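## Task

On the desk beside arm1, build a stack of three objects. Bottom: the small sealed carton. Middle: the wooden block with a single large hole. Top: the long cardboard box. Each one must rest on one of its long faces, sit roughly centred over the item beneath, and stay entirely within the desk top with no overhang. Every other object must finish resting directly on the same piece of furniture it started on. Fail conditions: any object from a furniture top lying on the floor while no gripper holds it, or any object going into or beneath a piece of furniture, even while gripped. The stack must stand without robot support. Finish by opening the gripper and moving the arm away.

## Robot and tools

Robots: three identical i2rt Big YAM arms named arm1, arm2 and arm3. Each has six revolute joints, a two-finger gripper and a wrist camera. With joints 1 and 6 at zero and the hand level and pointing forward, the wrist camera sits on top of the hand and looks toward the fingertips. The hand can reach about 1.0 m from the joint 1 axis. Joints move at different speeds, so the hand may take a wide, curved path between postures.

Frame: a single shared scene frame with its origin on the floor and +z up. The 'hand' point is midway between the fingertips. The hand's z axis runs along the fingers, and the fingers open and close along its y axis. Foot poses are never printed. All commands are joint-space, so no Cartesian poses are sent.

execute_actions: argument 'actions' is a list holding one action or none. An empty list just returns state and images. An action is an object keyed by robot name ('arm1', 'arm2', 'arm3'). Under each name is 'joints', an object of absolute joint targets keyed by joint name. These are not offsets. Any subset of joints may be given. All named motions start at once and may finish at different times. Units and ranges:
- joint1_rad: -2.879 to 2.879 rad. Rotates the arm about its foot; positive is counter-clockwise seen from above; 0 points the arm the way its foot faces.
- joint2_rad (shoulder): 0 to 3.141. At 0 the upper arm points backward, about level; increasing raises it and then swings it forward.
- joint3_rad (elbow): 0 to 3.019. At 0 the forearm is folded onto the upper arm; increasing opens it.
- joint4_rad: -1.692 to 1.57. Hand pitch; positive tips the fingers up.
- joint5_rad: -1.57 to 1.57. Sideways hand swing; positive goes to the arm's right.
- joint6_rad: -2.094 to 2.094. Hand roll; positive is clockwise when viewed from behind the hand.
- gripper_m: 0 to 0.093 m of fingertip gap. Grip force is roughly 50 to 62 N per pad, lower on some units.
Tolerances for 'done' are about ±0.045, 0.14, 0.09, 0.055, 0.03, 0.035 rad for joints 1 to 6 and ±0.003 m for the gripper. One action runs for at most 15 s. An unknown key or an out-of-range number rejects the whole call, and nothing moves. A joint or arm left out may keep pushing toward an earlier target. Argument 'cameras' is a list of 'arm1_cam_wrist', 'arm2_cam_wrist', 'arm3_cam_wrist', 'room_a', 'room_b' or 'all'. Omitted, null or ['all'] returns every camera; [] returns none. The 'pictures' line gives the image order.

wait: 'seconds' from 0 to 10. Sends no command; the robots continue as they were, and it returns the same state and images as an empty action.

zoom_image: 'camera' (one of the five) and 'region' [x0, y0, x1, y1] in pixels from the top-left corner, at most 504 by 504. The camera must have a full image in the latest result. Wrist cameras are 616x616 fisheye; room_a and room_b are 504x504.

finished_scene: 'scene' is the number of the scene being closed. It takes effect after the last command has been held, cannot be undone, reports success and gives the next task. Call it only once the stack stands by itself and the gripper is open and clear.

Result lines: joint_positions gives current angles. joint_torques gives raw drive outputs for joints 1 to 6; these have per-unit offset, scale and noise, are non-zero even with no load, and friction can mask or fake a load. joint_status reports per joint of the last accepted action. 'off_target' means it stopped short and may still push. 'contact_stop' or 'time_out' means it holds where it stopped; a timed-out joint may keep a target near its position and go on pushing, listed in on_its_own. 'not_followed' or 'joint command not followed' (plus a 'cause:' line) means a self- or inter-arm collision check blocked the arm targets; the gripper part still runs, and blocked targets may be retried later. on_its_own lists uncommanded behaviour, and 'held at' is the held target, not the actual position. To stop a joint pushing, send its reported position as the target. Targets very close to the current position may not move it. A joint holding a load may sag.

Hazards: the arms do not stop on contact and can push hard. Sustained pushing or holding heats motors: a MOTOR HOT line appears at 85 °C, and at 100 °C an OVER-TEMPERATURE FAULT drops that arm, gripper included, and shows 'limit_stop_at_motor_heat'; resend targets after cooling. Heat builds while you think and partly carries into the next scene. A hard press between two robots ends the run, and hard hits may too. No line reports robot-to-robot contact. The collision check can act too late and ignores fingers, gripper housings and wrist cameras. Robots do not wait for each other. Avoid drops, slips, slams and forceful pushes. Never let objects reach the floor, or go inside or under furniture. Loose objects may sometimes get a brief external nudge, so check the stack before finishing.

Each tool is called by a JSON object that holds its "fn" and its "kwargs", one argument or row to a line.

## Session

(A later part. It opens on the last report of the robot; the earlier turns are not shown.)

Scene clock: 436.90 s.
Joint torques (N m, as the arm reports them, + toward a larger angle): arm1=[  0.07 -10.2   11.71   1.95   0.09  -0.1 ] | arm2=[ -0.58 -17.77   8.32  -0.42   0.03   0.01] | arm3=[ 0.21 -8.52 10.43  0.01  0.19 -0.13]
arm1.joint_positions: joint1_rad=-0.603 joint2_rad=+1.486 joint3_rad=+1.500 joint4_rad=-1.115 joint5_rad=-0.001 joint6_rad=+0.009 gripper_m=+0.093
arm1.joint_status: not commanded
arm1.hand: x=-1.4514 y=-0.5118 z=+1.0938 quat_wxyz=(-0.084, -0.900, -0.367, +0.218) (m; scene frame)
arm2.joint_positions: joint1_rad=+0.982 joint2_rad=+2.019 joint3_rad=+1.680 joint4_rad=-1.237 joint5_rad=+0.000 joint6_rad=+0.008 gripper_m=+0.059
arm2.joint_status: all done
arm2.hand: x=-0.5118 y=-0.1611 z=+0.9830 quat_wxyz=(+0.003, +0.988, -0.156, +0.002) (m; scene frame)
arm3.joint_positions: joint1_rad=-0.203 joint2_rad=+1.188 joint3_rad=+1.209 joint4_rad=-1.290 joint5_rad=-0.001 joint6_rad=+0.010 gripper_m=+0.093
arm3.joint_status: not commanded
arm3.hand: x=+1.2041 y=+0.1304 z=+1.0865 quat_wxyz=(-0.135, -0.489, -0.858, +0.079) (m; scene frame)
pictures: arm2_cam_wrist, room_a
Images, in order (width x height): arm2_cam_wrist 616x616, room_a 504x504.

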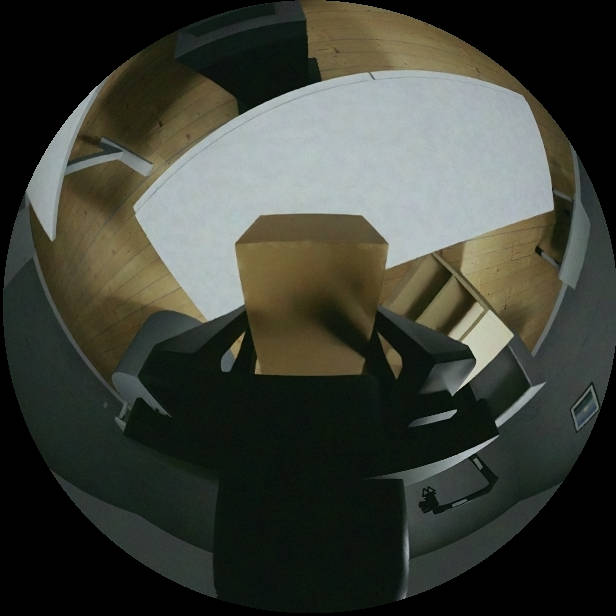

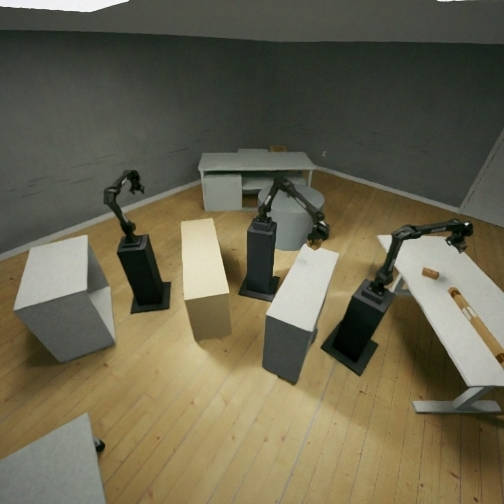

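{"fn": "execute_actions", "kwargs": {
  "actions": [
    {"arm2":{"joints":{"joint2_rad":2.31,"joint3_rad":1.79,"joint4_rad":-0.98}}}
  ],
  "cameras": ["arm2_cam_wrist","room_a"]
}}

Scene clock: 447.23 s.
Joint torques (N m, as the arm reports them, + toward a larger angle): arm1=[  0.06 -10.18  11.71   1.97   0.09  -0.09] | arm2=[  0.   -21.85   8.24   0.87   0.02  -0.01] | arm3=[ 0.21 -8.53 10.43  0.01  0.19 -0.13]
arm1.joint_positions: joint1_rad=-0.603 joint2_rad=+1.486 joint3_rad=+1.500 joint4_rad=-1.115 joint5_rad=-0.001 joint6_rad=+0.009 gripper_m=+0.093
arm1.joint_status: not commanded
arm1.hand: x=-1.4514 y=-0.5118 z=+1.0938 quat_wxyz=(-0.084, -0.900, -0.367, +0.218) (m; scene frame)
arm2.joint_positions: joint1_rad=+0.982 joint2_rad=+2.349 joint3_rad=+1.757 joint4_rad=-0.994 joint5_rad=+0.000 joint6_rad=+0.008 gripper_m=+0.059
arm2.joint_status: all done
arm2.hand: x=-0.5533 y=-0.1488 z=+0.8072 quat_wxyz=(+0.004, +0.988, -0.156, +0.007) (m; scene frame)
arm3.joint_positions: joint1_rad=-0.203 joint2_rad=+1.188 joint3_rad=+1.209 joint4_rad=-1.290 joint5_rad=-0.001 joint6_rad=+0.010 gripper_m=+0.093
arm3.joint_status: not commanded
arm3.hand: x=+1.2041 y=+0.1304 z=+1.0865 quat_wxyz=(-0.135, -0.489, -0.858, +0.079) (m; scene frame)
pictures: arm2_cam_wrist, room_a
Images, in order (width x height): arm2_cam_wrist 616x616, room_a 504x504.

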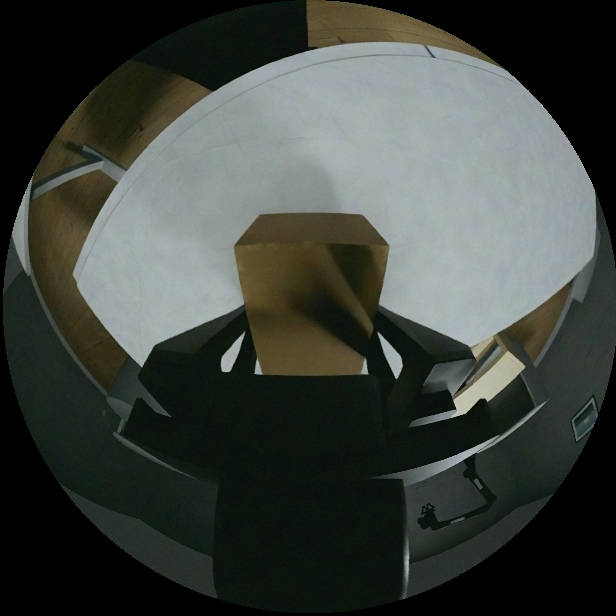

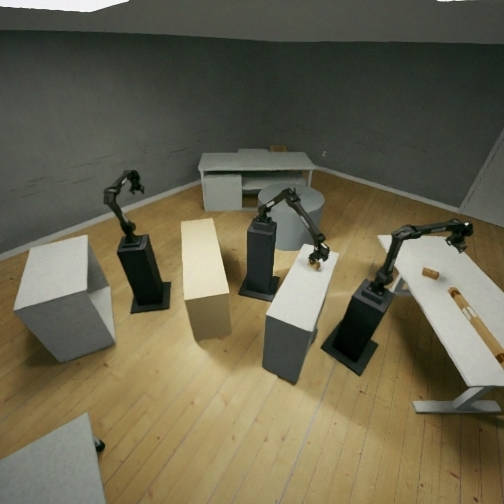

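{"fn": "execute_actions", "kwargs": {
  "actions": [
    {"arm2":{"joints":{"joint2_rad":2.37,"joint4_rad":-0.93}}}
  ],
  "cameras": ["arm2_cam_wrist"]
}}

Scene clock: 451.63 s.
Joint torques (N m, as the arm reports them, + toward a larger angle): arm1=[  0.04 -10.18  11.72   1.96   0.09  -0.1 ] | arm2=[ -0.19 -18.98   8.41   0.94  -0.05   0.  ] | arm3=[ 0.2  -8.52 10.43  0.02  0.19 -0.13]
arm1.joint_positions: joint1_rad=-0.603 joint2_rad=+1.486 joint3_rad=+1.500 joint4_rad=-1.115 joint5_rad=-0.001 joint6_rad=+0.009 gripper_m=+0.093
arm1.joint_status: not commanded
arm1.hand: x=-1.4514 y=-0.5118 z=+1.0938 quat_wxyz=(-0.084, -0.900, -0.367, +0.218) (m; scene frame)
arm2.joint_positions: joint1_rad=+0.982 joint2_rad=+2.367 joint3_rad=+1.757 joint4_rad=-0.945 joint5_rad=+0.000 joint6_rad=+0.008 gripper_m=+0.059
arm2.joint_status: all done
arm2.hand: x=-0.5607 y=-0.1465 z=+0.7961 quat_wxyz=(+0.001, +0.988, -0.156, -0.009) (m; scene frame)
arm3.joint_positions: joint1_rad=-0.203 joint2_rad=+1.188 joint3_rad=+1.209 joint4_rad=-1.290 joint5_rad=-0.001 joint6_rad=+0.010 gripper_m=+0.093
arm3.joint_status: not commanded
arm3.hand: x=+1.2041 y=+0.1304 z=+1.0865 quat_wxyz=(-0.135, -0.489, -0.858, +0.079) (m; scene frame)
pictures: arm2_cam_wrist
Images, in order (width x height): arm2_cam_wrist 616x616.

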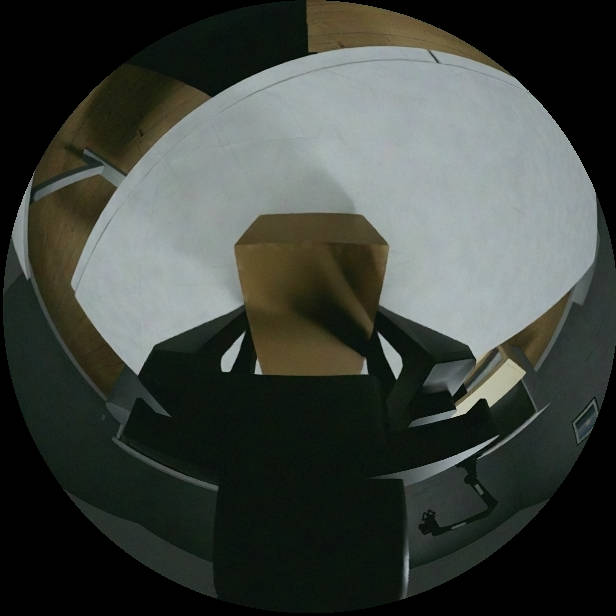

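{"fn": "execute_actions", "kwargs": {
  "actions": [
    {"arm2":{"joints":{"joint2_rad":2.395}}}
  ],
  "cameras": []
}}

Scene clock: 457.40 s.
Joint torques (N m, as the arm reports them, + toward a larger angle): arm1=[  0.03 -10.18  11.72   1.97   0.09  -0.09] | arm2=[ -0.38 -17.41   8.31   0.95   0.01  -0.01] | arm3=[ 0.2  -8.55 10.42  0.01  0.19 -0.13]
arm1.joint_positions: joint1_rad=-0.603 joint2_rad=+1.486 joint3_rad=+1.500 joint4_rad=-1.115 joint5_rad=-0.001 joint6_rad=+0.009 gripper_m=+0.093
arm1.joint_status: not commanded
arm1.hand: x=-1.4514 y=-0.5118 z=+1.0938 quat_wxyz=(-0.084, -0.900, -0.367, +0.218) (m; scene frame)
arm2.joint_positions: joint1_rad=+0.982 joint2_rad=+2.367 joint3_rad=+1.757 joint4_rad=-0.945 joint5_rad=+0.000 joint6_rad=+0.008 gripper_m=+0.059
arm2.joint_status: all done
arm2.hand: x=-0.5605 y=-0.1466 z=+0.7956 quat_wxyz=(+0.001, +0.988, -0.156, -0.008) (m; scene frame)
arm3.joint_positions: joint1_rad=-0.203 joint2_rad=+1.188 joint3_rad=+1.209 joint4_rad=-1.290 joint5_rad=-0.001 joint6_rad=+0.010 gripper_m=+0.093
arm3.joint_status: not commanded
arm3.hand: x=+1.2041 y=+0.1304 z=+1.0865 quat_wxyz=(-0.135, -0.489, -0.858, +0.079) (m; scene frame)
pictures: none
No camera images: the call's "cameras" was empty. Leave "cameras" out to get every camera's image.

{"fn": "execute_actions", "kwargs": {
  "actions": [
    {"arm2":{"joints":{"joint2_rad":2.35,"gripper_m":0.093}},"arm1":{"joints":{"joint1_rad":0.7,"joint2_rad":1.2,"joint3_rad":1.2,"joint6_rad":0.28}}}
  ],
  "cameras": []
}}

{"fn": "execute_actions", "kwargs": {
  "actions": [
    {"arm2":{"joints":{"joint2_rad":2.05,"joint4_rad":-1.25}}}
  ],
  "cameras": ["arm2_cam_wrist"]
}}

{"fn": "execute_actions", "kwargs": {
  "actions": [
    {"arm2":{"joints":{"joint1_rad":-0.3,"joint2_rad":1.0,"joint3_rad":1.1}}}
  ],
  "cameras": ["room_a"]
}}

Scene clock: 468.53 s.
Joint torques (N m, as the arm reports them, + toward a larger angle): arm1=[-0.17 -6.23 11.3   1.77  0.05  0.05] | arm2=[ -0.57 -20.56   8.31   0.93  -0.04   0.02] | arm3=[ 0.19 -8.52 10.43  0.01  0.19 -0.13]
arm1.joint_positions: joint1_rad=+0.700 joint2_rad=+1.193 joint3_rad=+1.205 joint4_rad=-1.111 joint5_rad=+0.000 joint6_rad=+0.271 gripper_m=+0.093
arm1.joint_status: all done
arm1.hand: x=-0.8451 y=-0.5070 z=+1.0811 quat_wxyz=(-0.209, -0.600, -0.767, +0.089) (m; scene frame)
arm2.joint_positions: joint1_rad=+0.982 joint2_rad=+2.367 joint3_rad=+1.757 joint4_rad=-0.945 joint5_rad=+0.000 joint6_rad=+0.008 gripper_m=+0.093
arm2.joint_status: all done
arm2.hand: x=-0.5607 y=-0.1465 z=+0.7956 quat_wxyz=(+0.001, +0.988, -0.156, -0.009) (m; scene frame)
arm3.joint_positions: joint1_rad=-0.203 joint2_rad=+1.188 joint3_rad=+1.209 joint4_rad=-1.290 joint5_rad=-0.001 joint6_rad=+0.010 gripper_m=+0.093
arm3.joint_status: not commanded
arm3.hand: x=+1.2041 y=+0.1304 z=+1.0865 quat_wxyz=(-0.135, -0.489, -0.858, +0.079) (m; scene frame)
pictures: none
No camera images: the call's "cameras" was empty. Leave "cameras" out to get every camera's image.

Scene clock: 469.97 s.
Joint torques (N m, as the arm reports them, + toward a larger angle): arm1=[-0.03 -6.29 11.31  1.77  0.05  0.03] | arm2=[ -0.53 -18.03   8.94  -0.35  -0.03  -0.01] | arm3=[ 0.18 -8.52 10.42  0.    0.19 -0.13]
arm1.joint_positions: joint1_rad=+0.700 joint2_rad=+1.193 joint3_rad=+1.205 joint4_rad=-1.111 joint5_rad=+0.000 joint6_rad=+0.271 gripper_m=+0.093
arm1.joint_status: not commanded
arm1.hand: x=-0.8451 y=-0.5070 z=+1.0811 quat_wxyz=(-0.209, -0.600, -0.767, +0.089) (m; scene frame)
arm2.joint_positions: joint1_rad=+0.982 joint2_rad=+2.051 joint3_rad=+1.763 joint4_rad=-1.237 joint5_rad=+0.000 joint6_rad=+0.008 gripper_m=+0.093
arm2.joint_status: all done
arm2.hand: x=-0.5389 y=-0.1522 z=+0.9946 quat_wxyz=(-0.001, +0.987, -0.156, -0.023) (m; scene frame)
arm3.joint_positions: joint1_rad=-0.203 joint2_rad=+1.188 joint3_rad=+1.209 joint4_rad=-1.290 joint5_rad=-0.001 joint6_rad=+0.010 gripper_m=+0.093
arm3.joint_status: not commanded
arm3.hand: x=+1.2041 y=+0.1304 z=+1.0865 quat_wxyz=(-0.135, -0.489, -0.858, +0.079) (m; scene frame)
pictures: arm2_cam_wrist
Images, in order (width x height): arm2_cam_wrist 616x616.

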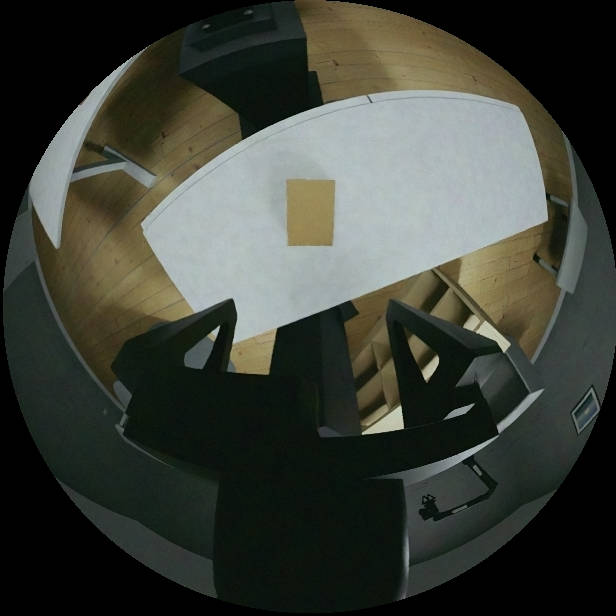

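Scene clock: 471.63 s.
Joint torques (N m, as the arm reports them, + toward a larger angle): arm1=[-0.12 -6.28 11.31  1.76  0.06  0.03] | arm2=[-0.98 -5.58  7.26  0.71 -0.04 -0.01] | arm3=[ 0.21 -8.5  10.43  0.    0.19 -0.13]
arm1.joint_positions: joint1_rad=+0.700 joint2_rad=+1.193 joint3_rad=+1.205 joint4_rad=-1.111 joint5_rad=+0.000 joint6_rad=+0.271 gripper_m=+0.093
arm1.joint_status: not commanded
arm1.hand: x=-0.8451 y=-0.5070 z=+1.0811 quat_wxyz=(-0.209, -0.600, -0.767, +0.089) (m; scene frame)
arm2.joint_positions: joint1_rad=-0.298 joint2_rad=+0.995 joint3_rad=+1.107 joint4_rad=-1.239 joint5_rad=+0.001 joint6_rad=+0.008 gripper_m=+0.093
arm2.joint_status: all done
arm2.hand: x=+0.0727 y=+0.0153 z=+1.2173 quat_wxyz=(-0.154, +0.682, -0.698, -0.154) (m; scene frame)
arm3.joint_positions: joint1_rad=-0.203 joint2_rad=+1.188 joint3_rad=+1.209 joint4_rad=-1.290 joint5_rad=-0.001 joint6_rad=+0.010 gripper_m=+0.093
arm3.joint_status: not commanded
arm3.hand: x=+1.2041 y=+0.1304 z=+1.0865 quat_wxyz=(-0.135, -0.489, -0.858, +0.079) (m; scene frame)
pictures: room_a
Images, in order (width x height): room_a 504x504.

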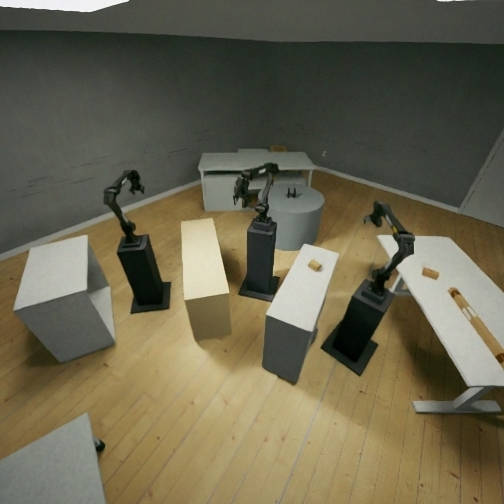

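{"fn": "execute_actions", "kwargs": {
  "actions": [
    {"arm1":{"joints":{"joint1_rad":1.716,"joint2_rad":1.715,"joint3_rad":1.355,"joint4_rad":-1.19}}}
  ],
  "cameras": ["arm1_cam_wrist"]
}}

Scene clock: 477.53 s.
Joint torques (N m, as the arm reports them, + toward a larger angle): arm1=[ -0.78 -14.31  11.48  -0.22   0.09   0.03] | arm2=[-0.39 -5.01  7.21  0.72 -0.04  0.01] | arm3=[ 0.2  -8.51 10.42  0.01  0.19 -0.13]
arm1.joint_positions: joint1_rad=+1.726 joint2_rad=+1.725 joint3_rad=+1.339 joint4_rad=-1.175 joint5_rad=-0.001 joint6_rad=+0.273 gripper_m=+0.093
arm1.joint_status: all done
arm1.hand: x=-0.5589 y=-0.1395 z=+0.8926 quat_wxyz=(+0.001, -0.152, -0.988, -0.005) (m; scene frame)
arm2.joint_positions: joint1_rad=-0.298 joint2_rad=+0.995 joint3_rad=+1.107 joint4_rad=-1.239 joint5_rad=+0.001 joint6_rad=+0.008 gripper_m=+0.093
arm2.joint_status: not commanded
arm2.hand: x=+0.0727 y=+0.0153 z=+1.2173 quat_wxyz=(-0.154, +0.682, -0.698, -0.154) (m; scene frame)
arm3.joint_positions: joint1_rad=-0.203 joint2_rad=+1.188 joint3_rad=+1.209 joint4_rad=-1.290 joint5_rad=-0.001 joint6_rad=+0.010 gripper_m=+0.093
arm3.joint_status: not commanded
arm3.hand: x=+1.2041 y=+0.1304 z=+1.0865 quat_wxyz=(-0.135, -0.489, -0.858, +0.079) (m; scene frame)
pictures: arm1_cam_wrist
Images, in order (width x height): arm1_cam_wrist 616x616.

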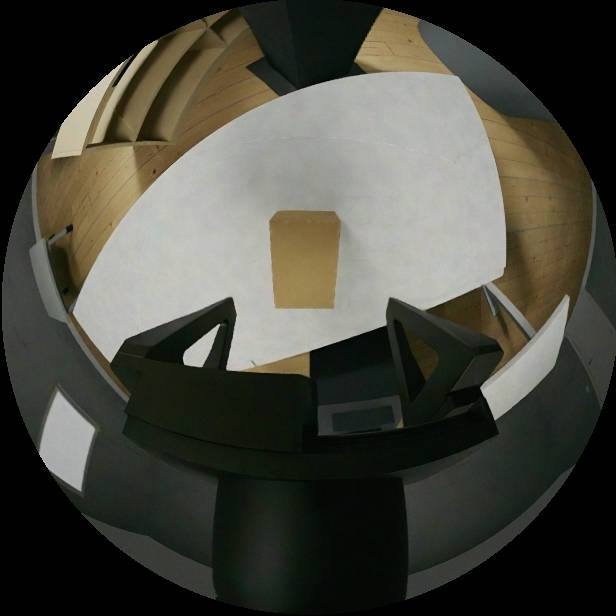

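{"fn": "execute_actions", "kwargs": {
  "actions": [
    {"arm1":{"joints":{"joint2_rad":1.845,"joint3_rad":1.195,"joint4_rad":-0.905}}}
  ],
  "cameras": ["arm1_cam_wrist"]
}}

Scene clock: 488.77 s.
Joint torques (N m, as the arm reports them, + toward a larger angle): arm1=[ -0.57 -14.29   9.84   0.98   0.09   0.03] | arm2=[-0.69 -5.25  7.1   0.66 -0.05  0.01] | arm3=[ 0.2  -8.52 10.43  0.01  0.19 -0.13]
arm1.joint_positions: joint1_rad=+1.726 joint2_rad=+1.854 joint3_rad=+1.181 joint4_rad=-0.920 joint5_rad=-0.001 joint6_rad=+0.273 gripper_m=+0.093
arm1.joint_status: all done
arm1.hand: x=-0.5774 y=-0.1380 z=+0.7795 quat_wxyz=(+0.017, -0.152, -0.988, -0.003) (m; scene frame)
arm2.joint_positions: joint1_rad=-0.298 joint2_rad=+0.995 joint3_rad=+1.107 joint4_rad=-1.239 joint5_rad=+0.001 joint6_rad=+0.008 gripper_m=+0.093
arm2.joint_status: not commanded
arm2.hand: x=+0.0727 y=+0.0153 z=+1.2173 quat_wxyz=(-0.154, +0.682, -0.698, -0.154) (m; scene frame)
arm3.joint_positions: joint1_rad=-0.203 joint2_rad=+1.188 joint3_rad=+1.209 joint4_rad=-1.290 joint5_rad=-0.001 joint6_rad=+0.010 gripper_m=+0.093
arm3.joint_status: not commanded
arm3.hand: x=+1.2041 y=+0.1304 z=+1.0865 quat_wxyz=(-0.135, -0.489, -0.858, +0.079) (m; scene frame)
pictures: arm1_cam_wrist
Images, in order (width x height): arm1_cam_wrist 616x616.

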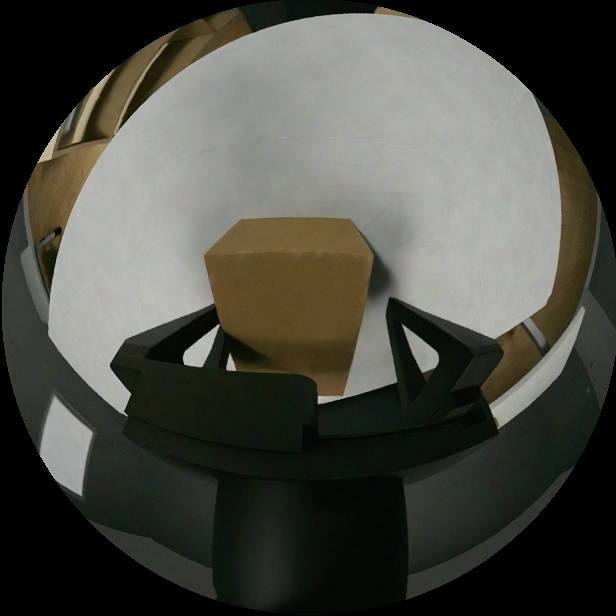

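{"fn": "execute_actions", "kwargs": {
  "actions": [
    {"arm1":{"joints":{"joint4_rad":-0.875,"gripper_m":0.045}}}
  ],
  "cameras": ["arm1_cam_wrist"]
}}

Scene clock: 494.10 s.
Joint torques (N m, as the arm reports them, + toward a larger angle): arm1=[ -0.53 -14.5    9.9    1.19   0.1    0.02] | arm2=[-0.9  -5.11  7.18  0.55 -0.03 -0.02] | arm3=[ 0.18 -8.51 10.42  0.    0.19 -0.13]
arm1.joint_positions: joint1_rad=+1.725 joint2_rad=+1.854 joint3_rad=+1.181 joint4_rad=-0.894 joint5_rad=-0.001 joint6_rad=+0.273 gripper_m=+0.059
arm1.joint_status: gripper_m off_target (ended at +0.059, target +0.045); the others done
arm1.hand: x=-0.5710 y=-0.1385 z=+0.7794 quat_wxyz=(+0.004, -0.152, -0.988, -0.004) (m; scene frame)
arm2.joint_positions: joint1_rad=-0.298 joint2_rad=+0.995 joint3_rad=+1.107 joint4_rad=-1.239 joint5_rad=+0.001 joint6_rad=+0.008 gripper_m=+0.093
arm2.joint_status: not commanded
arm2.hand: x=+0.0727 y=+0.0153 z=+1.2173 quat_wxyz=(-0.154, +0.682, -0.698, -0.154) (m; scene frame)
arm3.joint_positions: joint1_rad=-0.203 joint2_rad=+1.188 joint3_rad=+1.209 joint4_rad=-1.290 joint5_rad=-0.001 joint6_rad=+0.010 gripper_m=+0.093
arm3.joint_status: not commanded
arm3.hand: x=+1.2041 y=+0.1304 z=+1.0865 quat_wxyz=(-0.135, -0.489, -0.858, +0.079) (m; scene frame)
pictures: arm1_cam_wrist
Images, in order (width x height): arm1_cam_wrist 616x616.

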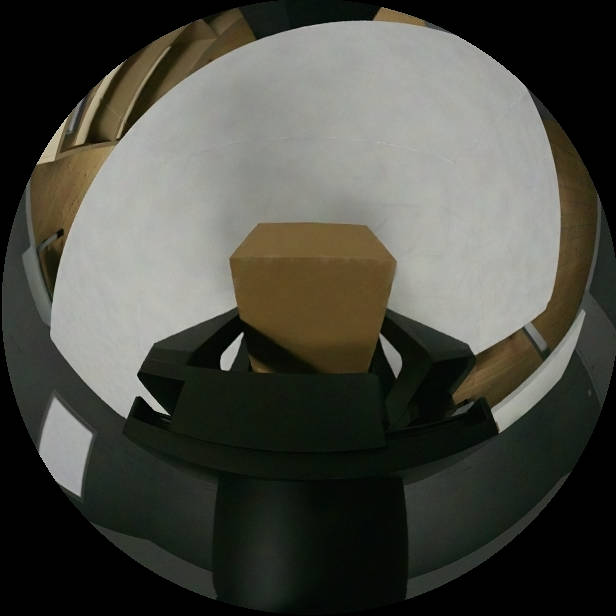

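{"fn": "execute_actions", "kwargs": {
  "actions": [
    {"arm1":{"joints":{"joint2_rad":1.6,"joint3_rad":1.3,"joint4_rad":-1.26}}}
  ],
  "cameras": []
}}

{"fn": "execute_actions", "kwargs": {
  "actions": [
    {"arm1":{"joints":{"joint1_rad":-0.84,"joint6_rad":1.58}}}
  ],
  "cameras": ["arm1_cam_wrist","room_a"]
}}

Scene clock: 503.77 s.
Joint torques (N m, as the arm reports them, + toward a larger angle): arm1=[ -0.58 -10.65  12.34  -0.18   0.09   0.03] | arm2=[-0.57 -5.15  7.3   0.55 -0.03 -0.01] | arm3=[ 0.2  -8.47 10.43  0.01  0.19 -0.13]
arm1.joint_positions: joint1_rad=+1.725 joint2_rad=+1.587 joint3_rad=+1.277 joint4_rad=-1.245 joint5_rad=-0.001 joint6_rad=+0.273 gripper_m=+0.059
arm1.joint_status: all done
arm1.hand: x=-0.5982 y=-0.1388 z=+0.9341 quat_wxyz=(-0.002, -0.152, -0.988, -0.005) (m; scene frame)
arm2.joint_positions: joint1_rad=-0.298 joint2_rad=+0.995 joint3_rad=+1.107 joint4_rad=-1.239 joint5_rad=+0.001 joint6_rad=+0.008 gripper_m=+0.093
arm2.joint_status: not commanded
arm2.hand: x=+0.0727 y=+0.0153 z=+1.2173 quat_wxyz=(-0.154, +0.682, -0.698, -0.154) (m; scene frame)
arm3.joint_positions: joint1_rad=-0.203 joint2_rad=+1.188 joint3_rad=+1.209 joint4_rad=-1.290 joint5_rad=-0.001 joint6_rad=+0.010 gripper_m=+0.093
arm3.joint_status: not commanded
arm3.hand: x=+1.2041 y=+0.1304 z=+1.0865 quat_wxyz=(-0.135, -0.489, -0.858, +0.079) (m; scene frame)
pictures: none
No camera images: the call's "cameras" was empty. Leave "cameras" out to get every camera's image.

Scene clock: 506.03 s.
Joint torques (N m, as the arm reports them, + toward a larger angle): arm1=[  0.33 -10.99  12.31  -0.28   0.08   0.04] | arm2=[-0.16 -5.41  7.17  0.69 -0.05  0.  ] | arm3=[ 0.21 -8.52 10.42  0.01  0.19 -0.13]
arm1.joint_positions: joint1_rad=-0.847 joint2_rad=+1.593 joint3_rad=+1.277 joint4_rad=-1.245 joint5_rad=+0.001 joint6_rad=+1.571 gripper_m=+0.059
arm1.joint_status: all done
arm1.hand: x=-1.4603 y=-0.3597 z=+0.9386 quat_wxyz=(-0.003, -0.869, +0.494, +0.010) (m; scene frame)
arm2.joint_positions: joint1_rad=-0.298 joint2_rad=+0.995 joint3_rad=+1.107 joint4_rad=-1.239 joint5_rad=+0.001 joint6_rad=+0.008 gripper_m=+0.093
arm2.joint_status: not commanded
arm2.hand: x=+0.0727 y=+0.0153 z=+1.2173 quat_wxyz=(-0.154, +0.682, -0.698, -0.154) (m; scene frame)
arm3.joint_positions: joint1_rad=-0.203 joint2_rad=+1.188 joint3_rad=+1.209 joint4_rad=-1.290 joint5_rad=-0.001 joint6_rad=+0.010 gripper_m=+0.093
arm3.joint_status: not commanded
arm3.hand: x=+1.2041 y=+0.1304 z=+1.0865 quat_wxyz=(-0.135, -0.489, -0.858, +0.079) (m; scene frame)
pictures: arm1_cam_wrist, room_a
Images, in order (width x height): arm1_cam_wrist 616x616, room_a 504x504.

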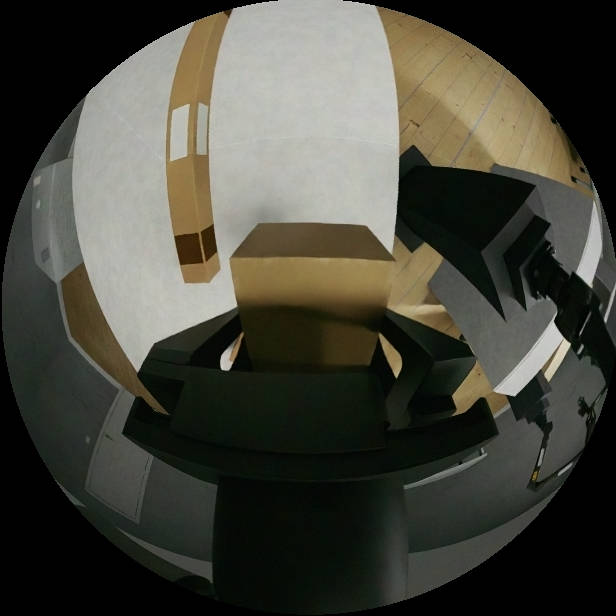

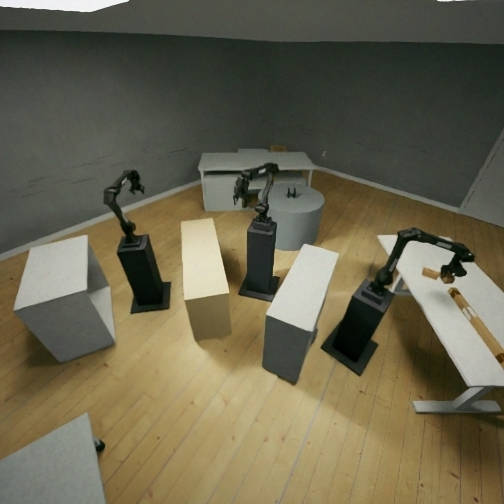

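{"fn": "execute_actions", "kwargs": {
  "actions": [
    {"arm1":{"joints":{"joint2_rad":1.96,"joint4_rad":-0.862}}}
  ],
  "cameras": ["arm1_cam_wrist"]
}}

Scene clock: 515.23 s.
Joint torques (N m, as the arm reports them, + toward a larger angle): arm1=[  0.3  -16.18  10.44   0.96   0.08   0.04] | arm2=[-0.53 -5.45  7.34  0.47 -0.05  0.  ] | arm3=[ 0.2  -8.5  10.43  0.01  0.19 -0.14]
arm1.joint_positions: joint1_rad=-0.847 joint2_rad=+1.977 joint3_rad=+1.277 joint4_rad=-0.877 joint5_rad=+0.001 joint6_rad=+1.571 gripper_m=+0.059
arm1.joint_status: all done
arm1.hand: x=-1.5146 y=-0.3893 z=+0.7557 quat_wxyz=(+0.004, -0.869, +0.495, +0.006) (m; scene frame)
arm2.joint_positions: joint1_rad=-0.298 joint2_rad=+0.995 joint3_rad=+1.107 joint4_rad=-1.239 joint5_rad=+0.001 joint6_rad=+0.008 gripper_m=+0.093
arm2.joint_status: not commanded
arm2.hand: x=+0.0727 y=+0.0153 z=+1.2173 quat_wxyz=(-0.154, +0.682, -0.698, -0.154) (m; scene frame)
arm3.joint_positions: joint1_rad=-0.203 joint2_rad=+1.188 joint3_rad=+1.209 joint4_rad=-1.290 joint5_rad=-0.001 joint6_rad=+0.010 gripper_m=+0.093
arm3.joint_status: not commanded
arm3.hand: x=+1.2041 y=+0.1304 z=+1.0865 quat_wxyz=(-0.135, -0.489, -0.858, +0.079) (m; scene frame)
pictures: arm1_cam_wrist
Images, in order (width x height): arm1_cam_wrist 616x616.

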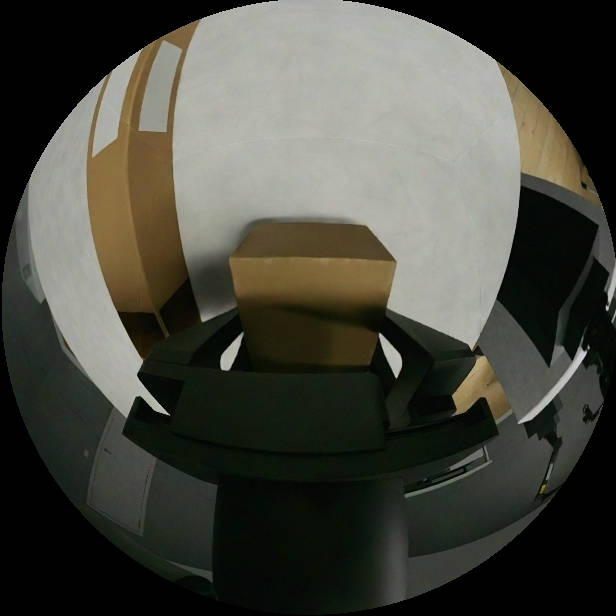

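{"fn": "execute_actions", "kwargs": {
  "actions": [
    {"arm1":{"joints":{"joint2_rad":2.035,"joint4_rad":-0.825}}}
  ],
  "cameras": ["arm1_cam_wrist"]
}}

Scene clock: 519.40 s.
Joint torques (N m, as the arm reports them, + toward a larger angle): arm1=[  0.33 -13.7   10.22   0.95   0.23   0.03] | arm2=[-0.08 -5.39  7.25  0.53 -0.07  0.03] | arm3=[ 0.2  -8.51 10.43  0.01  0.19 -0.13]
arm1.joint_positions: joint1_rad=-0.847 joint2_rad=+2.013 joint3_rad=+1.278 joint4_rad=-0.840 joint5_rad=-0.002 joint6_rad=+1.572 gripper_m=+0.059
arm1.joint_status: all done
arm1.hand: x=-1.5170 y=-0.3911 z=+0.7377 quat_wxyz=(+0.002, -0.869, +0.495, +0.005) (m; scene frame)
arm2.joint_positions: joint1_rad=-0.298 joint2_rad=+0.995 joint3_rad=+1.107 joint4_rad=-1.239 joint5_rad=+0.001 joint6_rad=+0.008 gripper_m=+0.093
arm2.joint_status: not commanded
arm2.hand: x=+0.0727 y=+0.0153 z=+1.2173 quat_wxyz=(-0.154, +0.682, -0.698, -0.154) (m; scene frame)
arm3.joint_positions: joint1_rad=-0.203 joint2_rad=+1.188 joint3_rad=+1.209 joint4_rad=-1.290 joint5_rad=-0.001 joint6_rad=+0.010 gripper_m=+0.093
arm3.joint_status: not commanded
arm3.hand: x=+1.2041 y=+0.1304 z=+1.0865 quat_wxyz=(-0.135, -0.489, -0.858, +0.079) (m; scene frame)
pictures: arm1_cam_wrist
Images, in order (width x height): arm1_cam_wrist 616x616.

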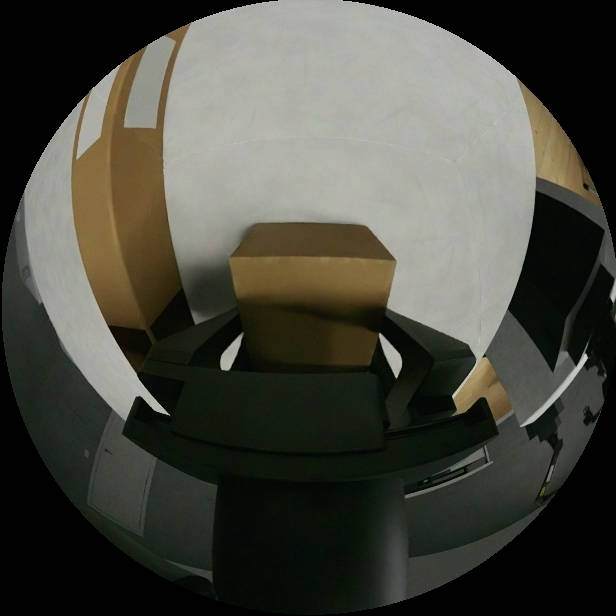

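{"fn": "execute_actions", "kwargs": {
  "actions": [
    {"arm1":{"joints":{"joint2_rad":2.01,"gripper_m":0.093}}}
  ],
  "cameras": []
}}

{"fn": "execute_actions", "kwargs": {
  "actions": [
    {"arm1":{"joints":{"joint2_rad":1.76,"joint4_rad":-1.1}}}
  ],
  "cameras": ["arm1_cam_wrist"]
}}

{"fn": "execute_actions", "kwargs": {
  "actions": [
    {"arm1":{"joints":{"joint1_rad":-0.425,"joint2_rad":2.05,"joint3_rad":1.745,"joint4_rad":-1.23,"joint6_rad":0.95}}}
  ],
  "cameras": ["arm1_cam_wrist"]
}}

Scene clock: 534.70 s.
Joint torques (N m, as the arm reports them, + toward a larger angle): arm1=[  0.19 -15.19  10.2    0.93   0.22   0.03] | arm2=[-0.13 -5.42  7.28  0.61 -0.07 -0.02] | arm3=[ 0.19 -8.5  10.43  0.01  0.19 -0.13]
arm1.joint_positions: joint1_rad=-0.847 joint2_rad=+2.012 joint3_rad=+1.278 joint4_rad=-0.839 joint5_rad=-0.002 joint6_rad=+1.572 gripper_m=+0.093
arm1.joint_status: all done
arm1.hand: x=-1.5172 y=-0.3912 z=+0.7379 quat_wxyz=(+0.002, -0.869, +0.495, +0.005) (m; scene frame)
arm2.joint_positions: joint1_rad=-0.298 joint2_rad=+0.995 joint3_rad=+1.107 joint4_rad=-1.239 joint5_rad=+0.001 joint6_rad=+0.008 gripper_m=+0.093
arm2.joint_status: not commanded
arm2.hand: x=+0.0727 y=+0.0153 z=+1.2173 quat_wxyz=(-0.154, +0.682, -0.698, -0.154) (m; scene frame)
arm3.joint_positions: joint1_rad=-0.203 joint2_rad=+1.188 joint3_rad=+1.209 joint4_rad=-1.290 joint5_rad=-0.001 joint6_rad=+0.010 gripper_m=+0.093
arm3.joint_status: not commanded
arm3.hand: x=+1.2041 y=+0.1304 z=+1.0865 quat_wxyz=(-0.135, -0.489, -0.858, +0.079) (m; scene frame)
pictures: none
No camera images: the call's "cameras" was empty. Leave "cameras" out to get every camera's image.

Scene clock: 535.90 s.
Joint torques (N m, as the arm reports them, + toward a larger angle): arm1=[  0.31 -11.49  11.75  -0.24   0.22   0.03] | arm2=[-0.26 -5.21  7.26  0.65 -0.04  0.  ] | arm3=[ 0.2  -8.52 10.43  0.01  0.19 -0.13]
arm1.joint_positions: joint1_rad=-0.847 joint2_rad=+1.738 joint3_rad=+1.278 joint4_rad=-1.085 joint5_rad=-0.002 joint6_rad=+1.572 gripper_m=+0.093
arm1.joint_status: all done
arm1.hand: x=-1.4921 y=-0.3783 z=+0.8729 quat_wxyz=(-0.010, -0.869, +0.495, +0.012) (m; scene frame)
arm2.joint_positions: joint1_rad=-0.298 joint2_rad=+0.995 joint3_rad=+1.107 joint4_rad=-1.239 joint5_rad=+0.001 joint6_rad=+0.008 gripper_m=+0.093
arm2.joint_status: not commanded
arm2.hand: x=+0.0727 y=+0.0153 z=+1.2173 quat_wxyz=(-0.154, +0.682, -0.698, -0.154) (m; scene frame)
arm3.joint_positions: joint1_rad=-0.203 joint2_rad=+1.188 joint3_rad=+1.209 joint4_rad=-1.290 joint5_rad=-0.001 joint6_rad=+0.010 gripper_m=+0.093
arm3.joint_status: not commanded
arm3.hand: x=+1.2041 y=+0.1304 z=+1.0865 quat_wxyz=(-0.135, -0.489, -0.858, +0.079) (m; scene frame)
pictures: arm1_cam_wrist
Images, in order (width x height): arm1_cam_wrist 616x616.

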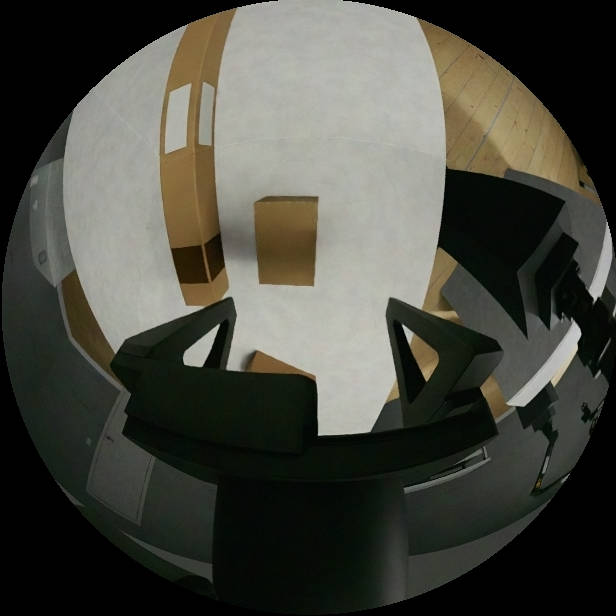

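Scene clock: 537.53 s.
Joint torques (N m, as the arm reports them, + toward a larger angle): arm1=[  0.2  -18.11  13.31  -0.22   0.19  -0.1 ] | arm2=[-0.23 -5.36  7.22  0.72 -0.04  0.01] | arm3=[ 0.19 -8.52 10.43  0.    0.19 -0.13]
arm1.joint_positions: joint1_rad=-0.432 joint2_rad=+2.051 joint3_rad=+1.711 joint4_rad=-1.215 joint5_rad=-0.002 joint6_rad=+0.960 gripper_m=+0.093
arm1.joint_status: all done
arm1.hand: x=-1.4228 y=-0.6280 z=+0.8547 quat_wxyz=(-0.003, -1.000, +0.004, +0.009) (m; scene frame)
arm2.joint_positions: joint1_rad=-0.298 joint2_rad=+0.995 joint3_rad=+1.107 joint4_rad=-1.239 joint5_rad=+0.001 joint6_rad=+0.008 gripper_m=+0.093
arm2.joint_status: not commanded
arm2.hand: x=+0.0727 y=+0.0153 z=+1.2173 quat_wxyz=(-0.154, +0.682, -0.698, -0.154) (m; scene frame)
arm3.joint_positions: joint1_rad=-0.203 joint2_rad=+1.188 joint3_rad=+1.209 joint4_rad=-1.290 joint5_rad=-0.001 joint6_rad=+0.010 gripper_m=+0.093
arm3.joint_status: not commanded
arm3.hand: x=+1.2041 y=+0.1304 z=+1.0865 quat_wxyz=(-0.135, -0.489, -0.858, +0.079) (m; scene frame)
pictures: arm1_cam_wrist
Images, in order (width x height): arm1_cam_wrist 616x616.

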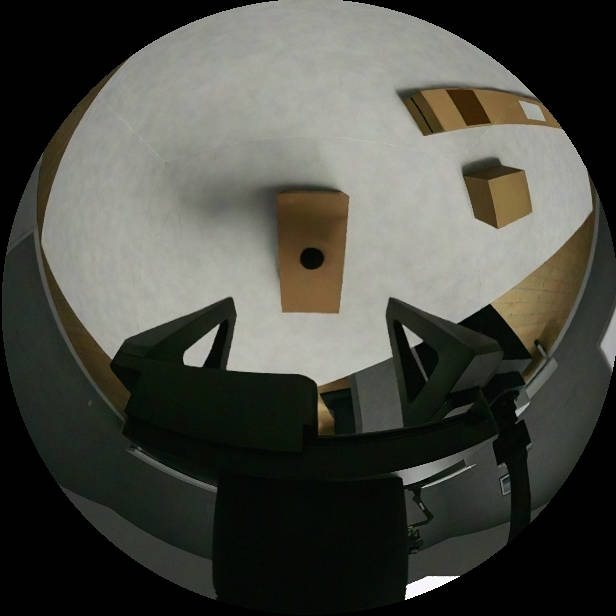

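{"fn": "execute_actions", "kwargs": {
  "actions": [
    {"arm1":{"joints":{"joint1_rad":-0.412,"joint2_rad":2.175,"joint3_rad":1.61,"joint4_rad":-0.975,"joint6_rad":1.0}}}
  ],
  "cameras": ["arm1_cam_wrist"]
}}

Scene clock: 547.30 s.
Joint torques (N m, as the arm reports them, + toward a larger angle): arm1=[  0.35 -18.99  10.34   0.99   0.19   0.05] | arm2=[-0.3  -5.2   7.26  0.63 -0.01  0.02] | arm3=[ 0.22 -8.49 10.42  0.01  0.19 -0.13]
arm1.joint_positions: joint1_rad=-0.421 joint2_rad=+2.182 joint3_rad=+1.597 joint4_rad=-0.990 joint5_rad=-0.002 joint6_rad=+0.991 gripper_m=+0.093
arm1.joint_status: all done
arm1.hand: x=-1.4136 y=-0.6238 z=+0.7378 quat_wxyz=(+0.005, -1.000, +0.014, +0.003) (m; scene frame)
arm2.joint_positions: joint1_rad=-0.298 joint2_rad=+0.995 joint3_rad=+1.107 joint4_rad=-1.239 joint5_rad=+0.001 joint6_rad=+0.008 gripper_m=+0.093
arm2.joint_status: not commanded
arm2.hand: x=+0.0727 y=+0.0153 z=+1.2173 quat_wxyz=(-0.154, +0.682, -0.698, -0.154) (m; scene frame)
arm3.joint_positions: joint1_rad=-0.203 joint2_rad=+1.188 joint3_rad=+1.209 joint4_rad=-1.290 joint5_rad=-0.001 joint6_rad=+0.010 gripper_m=+0.093
arm3.joint_status: not commanded
arm3.hand: x=+1.2041 y=+0.1304 z=+1.0865 quat_wxyz=(-0.135, -0.489, -0.858, +0.079) (m; scene frame)
pictures: arm1_cam_wrist
Images, in order (width x height): arm1_cam_wrist 616x616.

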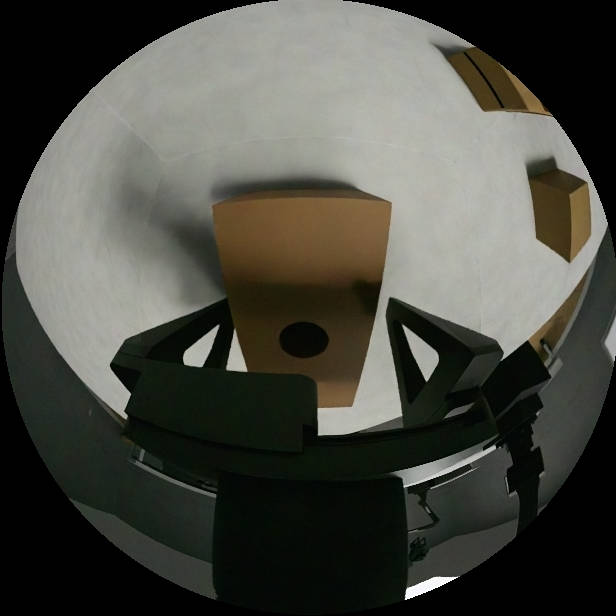

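{"fn": "execute_actions", "kwargs": {
  "actions": [
    {"arm1":{"joints":{"gripper_m":0.04}}}
  ],
  "cameras": ["arm1_cam_wrist"]
}}

{"fn": "execute_actions", "kwargs": {
  "actions": [
    {"arm1":{"joints":{"joint2_rad":1.95,"joint4_rad":-1.22}}}
  ],
  "cameras": []
}}

Scene clock: 552.93 s.
Joint torques (N m, as the arm reports them, + toward a larger angle): arm1=[  0.41 -19.05  10.32   0.87   0.17   0.03] | arm2=[-0.33 -5.37  7.26  0.63 -0.04 -0.02] | arm3=[ 0.2  -8.51 10.42  0.    0.19 -0.13]
arm1.joint_positions: joint1_rad=-0.421 joint2_rad=+2.182 joint3_rad=+1.597 joint4_rad=-0.987 joint5_rad=-0.001 joint6_rad=+0.993 gripper_m=+0.059
arm1.joint_status: gripper_m off_target (ended at +0.059, target +0.040)
arm1.hand: x=-1.4142 y=-0.6243 z=+0.7378 quat_wxyz=(+0.004, -1.000, +0.016, +0.005) (m; scene frame)
arm2.joint_positions: joint1_rad=-0.298 joint2_rad=+0.995 joint3_rad=+1.107 joint4_rad=-1.239 joint5_rad=+0.001 joint6_rad=+0.008 gripper_m=+0.093
arm2.joint_status: not commanded
arm2.hand: x=+0.0727 y=+0.0153 z=+1.2173 quat_wxyz=(-0.154, +0.682, -0.698, -0.154) (m; scene frame)
arm3.joint_positions: joint1_rad=-0.203 joint2_rad=+1.188 joint3_rad=+1.209 joint4_rad=-1.290 joint5_rad=-0.001 joint6_rad=+0.010 gripper_m=+0.093
arm3.joint_status: not commanded
arm3.hand: x=+1.2041 y=+0.1304 z=+1.0865 quat_wxyz=(-0.135, -0.489, -0.858, +0.079) (m; scene frame)
pictures: arm1_cam_wrist
Images, in order (width x height): arm1_cam_wrist 616x616.

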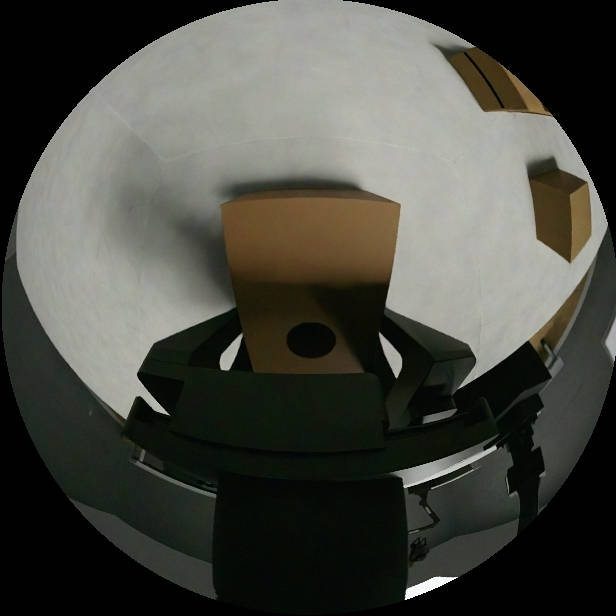

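Scene clock: 554.20 s.
Joint torques (N m, as the arm reports them, + toward a larger angle): arm1=[  0.4  -15.71  12.02  -0.17   0.17   0.02] | arm2=[-0.49 -5.47  7.27  0.58 -0.04  0.  ] | arm3=[ 0.22 -8.53 10.43  0.01  0.19 -0.13]
arm1.joint_positions: joint1_rad=-0.421 joint2_rad=+1.941 joint3_rad=+1.591 joint4_rad=-1.206 joint5_rad=-0.001 joint6_rad=+0.993 gripper_m=+0.059
arm1.joint_status: all done
arm1.hand: x=-1.3964 y=-0.6020 z=+0.8751 quat_wxyz=(-0.002, -1.000, +0.016, +0.009) (m; scene frame)
arm2.joint_positions: joint1_rad=-0.298 joint2_rad=+0.995 joint3_rad=+1.107 joint4_rad=-1.239 joint5_rad=+0.001 joint6_rad=+0.008 gripper_m=+0.093
arm2.joint_status: not commanded
arm2.hand: x=+0.0727 y=+0.0153 z=+1.2173 quat_wxyz=(-0.154, +0.682, -0.698, -0.154) (m; scene frame)
arm3.joint_positions: joint1_rad=-0.203 joint2_rad=+1.188 joint3_rad=+1.209 joint4_rad=-1.290 joint5_rad=-0.001 joint6_rad=+0.010 gripper_m=+0.093
arm3.joint_status: not commanded
arm3.hand: x=+1.2041 y=+0.1304 z=+1.0865 quat_wxyz=(-0.135, -0.489, -0.858, +0.079) (m; scene frame)
pictures: none
No camera images: the call's "cameras" was empty. Leave "cameras" out to get every camera's image.

{"fn": "execute_actions", "kwargs": {
  "actions": [
    {"arm1":{"joints":{"joint1_rad":-0.84,"joint2_rad":1.86,"joint3_rad":1.367,"joint4_rad":-1.075,"joint6_rad":1.58}}}
  ],
  "cameras": ["arm1_cam_wrist","room_a","room_b"]
}}

Scene clock: 565.50 s.
Joint torques (N m, as the arm reports them, + toward a larger angle): arm1=[ -0.75 -16.12  10.18   0.81   0.13   0.04] | arm2=[-0.66 -5.33  7.27  0.53 -0.04  0.01] | arm3=[ 0.19 -8.51 10.43  0.01  0.19 -0.13]
arm1.joint_positions: joint1_rad=-0.833 joint2_rad=+1.878 joint3_rad=+1.359 joint4_rad=-1.088 joint5_rad=+0.000 joint6_rad=+1.571 gripper_m=+0.059
arm1.joint_status: all done
arm1.hand: x=-1.5094 y=-0.3956 z=+0.8313 quat_wxyz=(+0.017, -0.872, +0.489, -0.002) (m; scene frame)
arm2.joint_positions: joint1_rad=-0.298 joint2_rad=+0.995 joint3_rad=+1.107 joint4_rad=-1.239 joint5_rad=+0.001 joint6_rad=+0.008 gripper_m=+0.093
arm2.joint_status: not commanded
arm2.hand: x=+0.0727 y=+0.0153 z=+1.2173 quat_wxyz=(-0.154, +0.682, -0.698, -0.154) (m; scene frame)
arm3.joint_positions: joint1_rad=-0.203 joint2_rad=+1.188 joint3_rad=+1.209 joint4_rad=-1.290 joint5_rad=-0.001 joint6_rad=+0.010 gripper_m=+0.093
arm3.joint_status: not commanded
arm3.hand: x=+1.2041 y=+0.1304 z=+1.0865 quat_wxyz=(-0.135, -0.489, -0.858, +0.079) (m; scene frame)
pictures: arm1_cam_wrist, room_a, room_b
Images, in order (width x height): arm1_cam_wrist 616x616, room_a 504x504, room_b 504x504.

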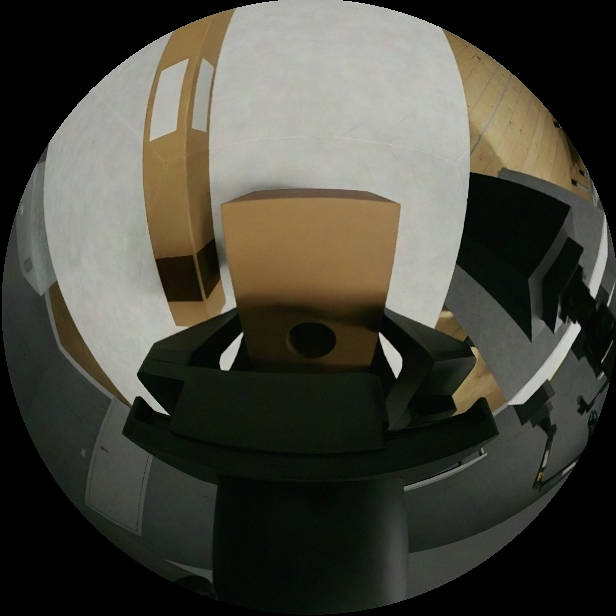

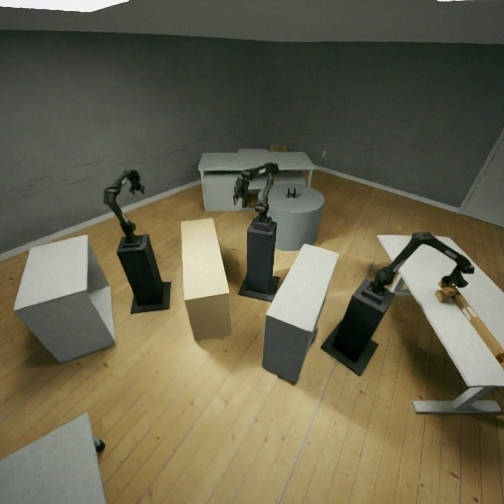

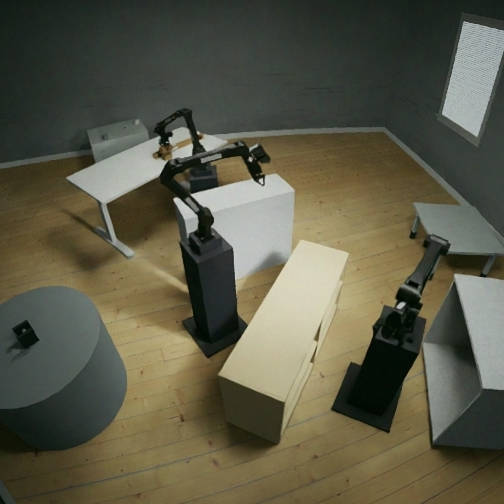

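{"fn": "execute_actions", "kwargs": {
  "actions": [
    {"arm1":{"joints":{"joint1_rad":-0.858,"joint2_rad":1.92,"joint3_rad":1.308,"joint4_rad":-0.94}}}
  ],
  "cameras": ["arm1_cam_wrist","room_a"]
}}

{"fn": "zoom_image", "kwargs": {
  "camera": "room_a",
  "region": [400, 240, 504, 344]
}}

Scene clock: 579.97 s.
Joint torques (N m, as the arm reports them, + toward a larger angle): arm1=[ -0.76 -14.81   9.71   0.97   0.13   0.04] | arm2=[-0.21 -5.01  7.23  0.67 -0.05 -0.04] | arm3=[ 0.23 -8.53 10.43  0.01  0.19 -0.13]
arm1.joint_positions: joint1_rad=-0.851 joint2_rad=+1.919 joint3_rad=+1.300 joint4_rad=-0.955 joint5_rad=+0.000 joint6_rad=+1.571 gripper_m=+0.059
arm1.joint_status: all done
arm1.hand: x=-1.5157 y=-0.3879 z=+0.7916 quat_wxyz=(+0.003, -0.868, +0.497, +0.006) (m; scene frame)
arm2.joint_positions: joint1_rad=-0.298 joint2_rad=+0.995 joint3_rad=+1.107 joint4_rad=-1.239 joint5_rad=+0.001 joint6_rad=+0.008 gripper_m=+0.093
arm2.joint_status: not commanded
arm2.hand: x=+0.0727 y=+0.0153 z=+1.2173 quat_wxyz=(-0.154, +0.682, -0.698, -0.154) (m; scene frame)
arm3.joint_positions: joint1_rad=-0.203 joint2_rad=+1.188 joint3_rad=+1.209 joint4_rad=-1.290 joint5_rad=-0.001 joint6_rad=+0.010 gripper_m=+0.093
arm3.joint_status: not commanded
arm3.hand: x=+1.2041 y=+0.1304 z=+1.0865 quat_wxyz=(-0.135, -0.489, -0.858, +0.079) (m; scene frame)
pictures: arm1_cam_wrist, room_a
Images, in order (width x height): arm1_cam_wrist 616x616, room_a 504x504.

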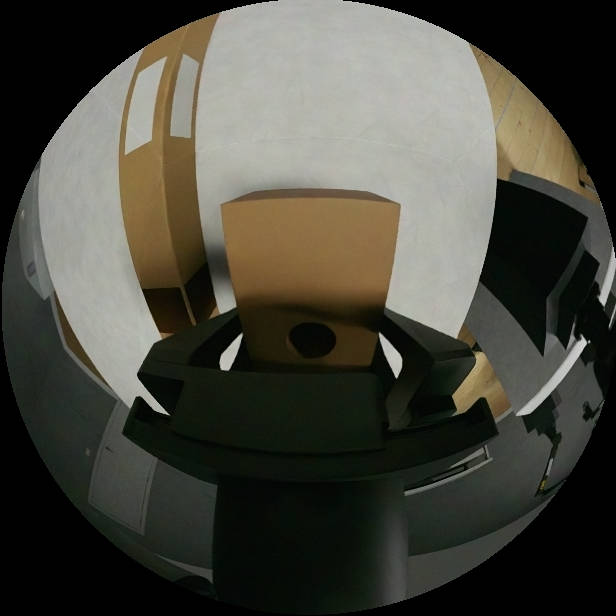

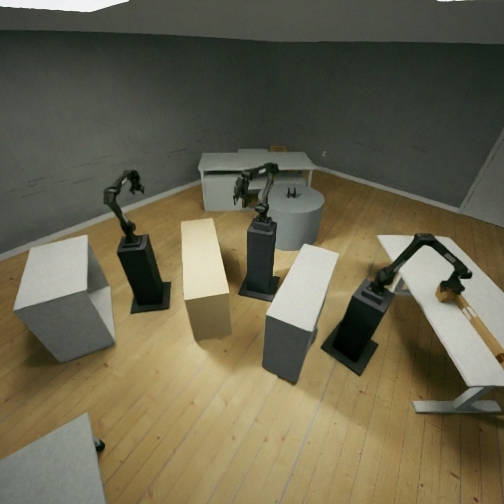

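Region (400, 240, 504, 344) of room_a's 504x504 image, scaled by 4.846, with more detail than that image has.

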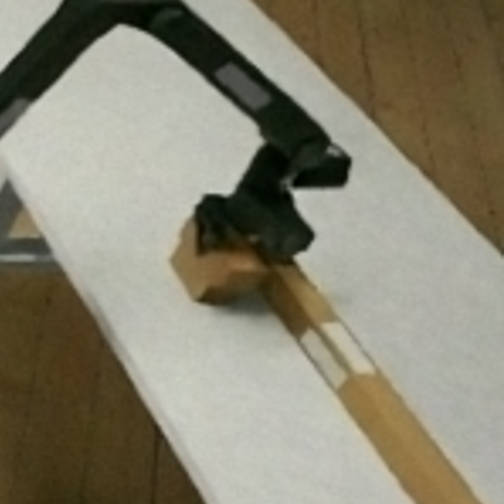

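{"fn": "execute_actions", "kwargs": {
  "actions": [
    {"arm1":{"joints":{"joint2_rad":1.96,"joint4_rad":-0.925}}}
  ],
  "cameras": []
}}

Scene clock: 583.63 s.
Joint torques (N m, as the arm reports them, + toward a larger angle): arm1=[ -0.74 -12.49   9.68   0.96   0.14   0.03] | arm2=[-0.26 -5.14  7.21  0.62 -0.04 -0.01] | arm3=[ 0.19 -8.52 10.42  0.01  0.19 -0.13]
arm1.joint_positions: joint1_rad=-0.851 joint2_rad=+1.928 joint3_rad=+1.300 joint4_rad=-0.940 joint5_rad=+0.000 joint6_rad=+1.572 gripper_m=+0.059
arm1.joint_status: all done
arm1.hand: x=-1.5180 y=-0.3892 z=+0.7871 quat_wxyz=(+0.000, -0.868, +0.497, +0.007) (m; scene frame)
arm2.joint_positions: joint1_rad=-0.298 joint2_rad=+0.995 joint3_rad=+1.107 joint4_rad=-1.239 joint5_rad=+0.001 joint6_rad=+0.008 gripper_m=+0.093
arm2.joint_status: not commanded
arm2.hand: x=+0.0727 y=+0.0153 z=+1.2173 quat_wxyz=(-0.154, +0.682, -0.698, -0.154) (m; scene frame)
arm3.joint_positions: joint1_rad=-0.203 joint2_rad=+1.188 joint3_rad=+1.209 joint4_rad=-1.290 joint5_rad=-0.001 joint6_rad=+0.010 gripper_m=+0.093
arm3.joint_status: not commanded
arm3.hand: x=+1.2041 y=+0.1304 z=+1.0865 quat_wxyz=(-0.135, -0.489, -0.858, +0.079) (m; scene frame)
pictures: none
No camera images: the call's "cameras" was empty. Leave "cameras" out to get every camera's image.


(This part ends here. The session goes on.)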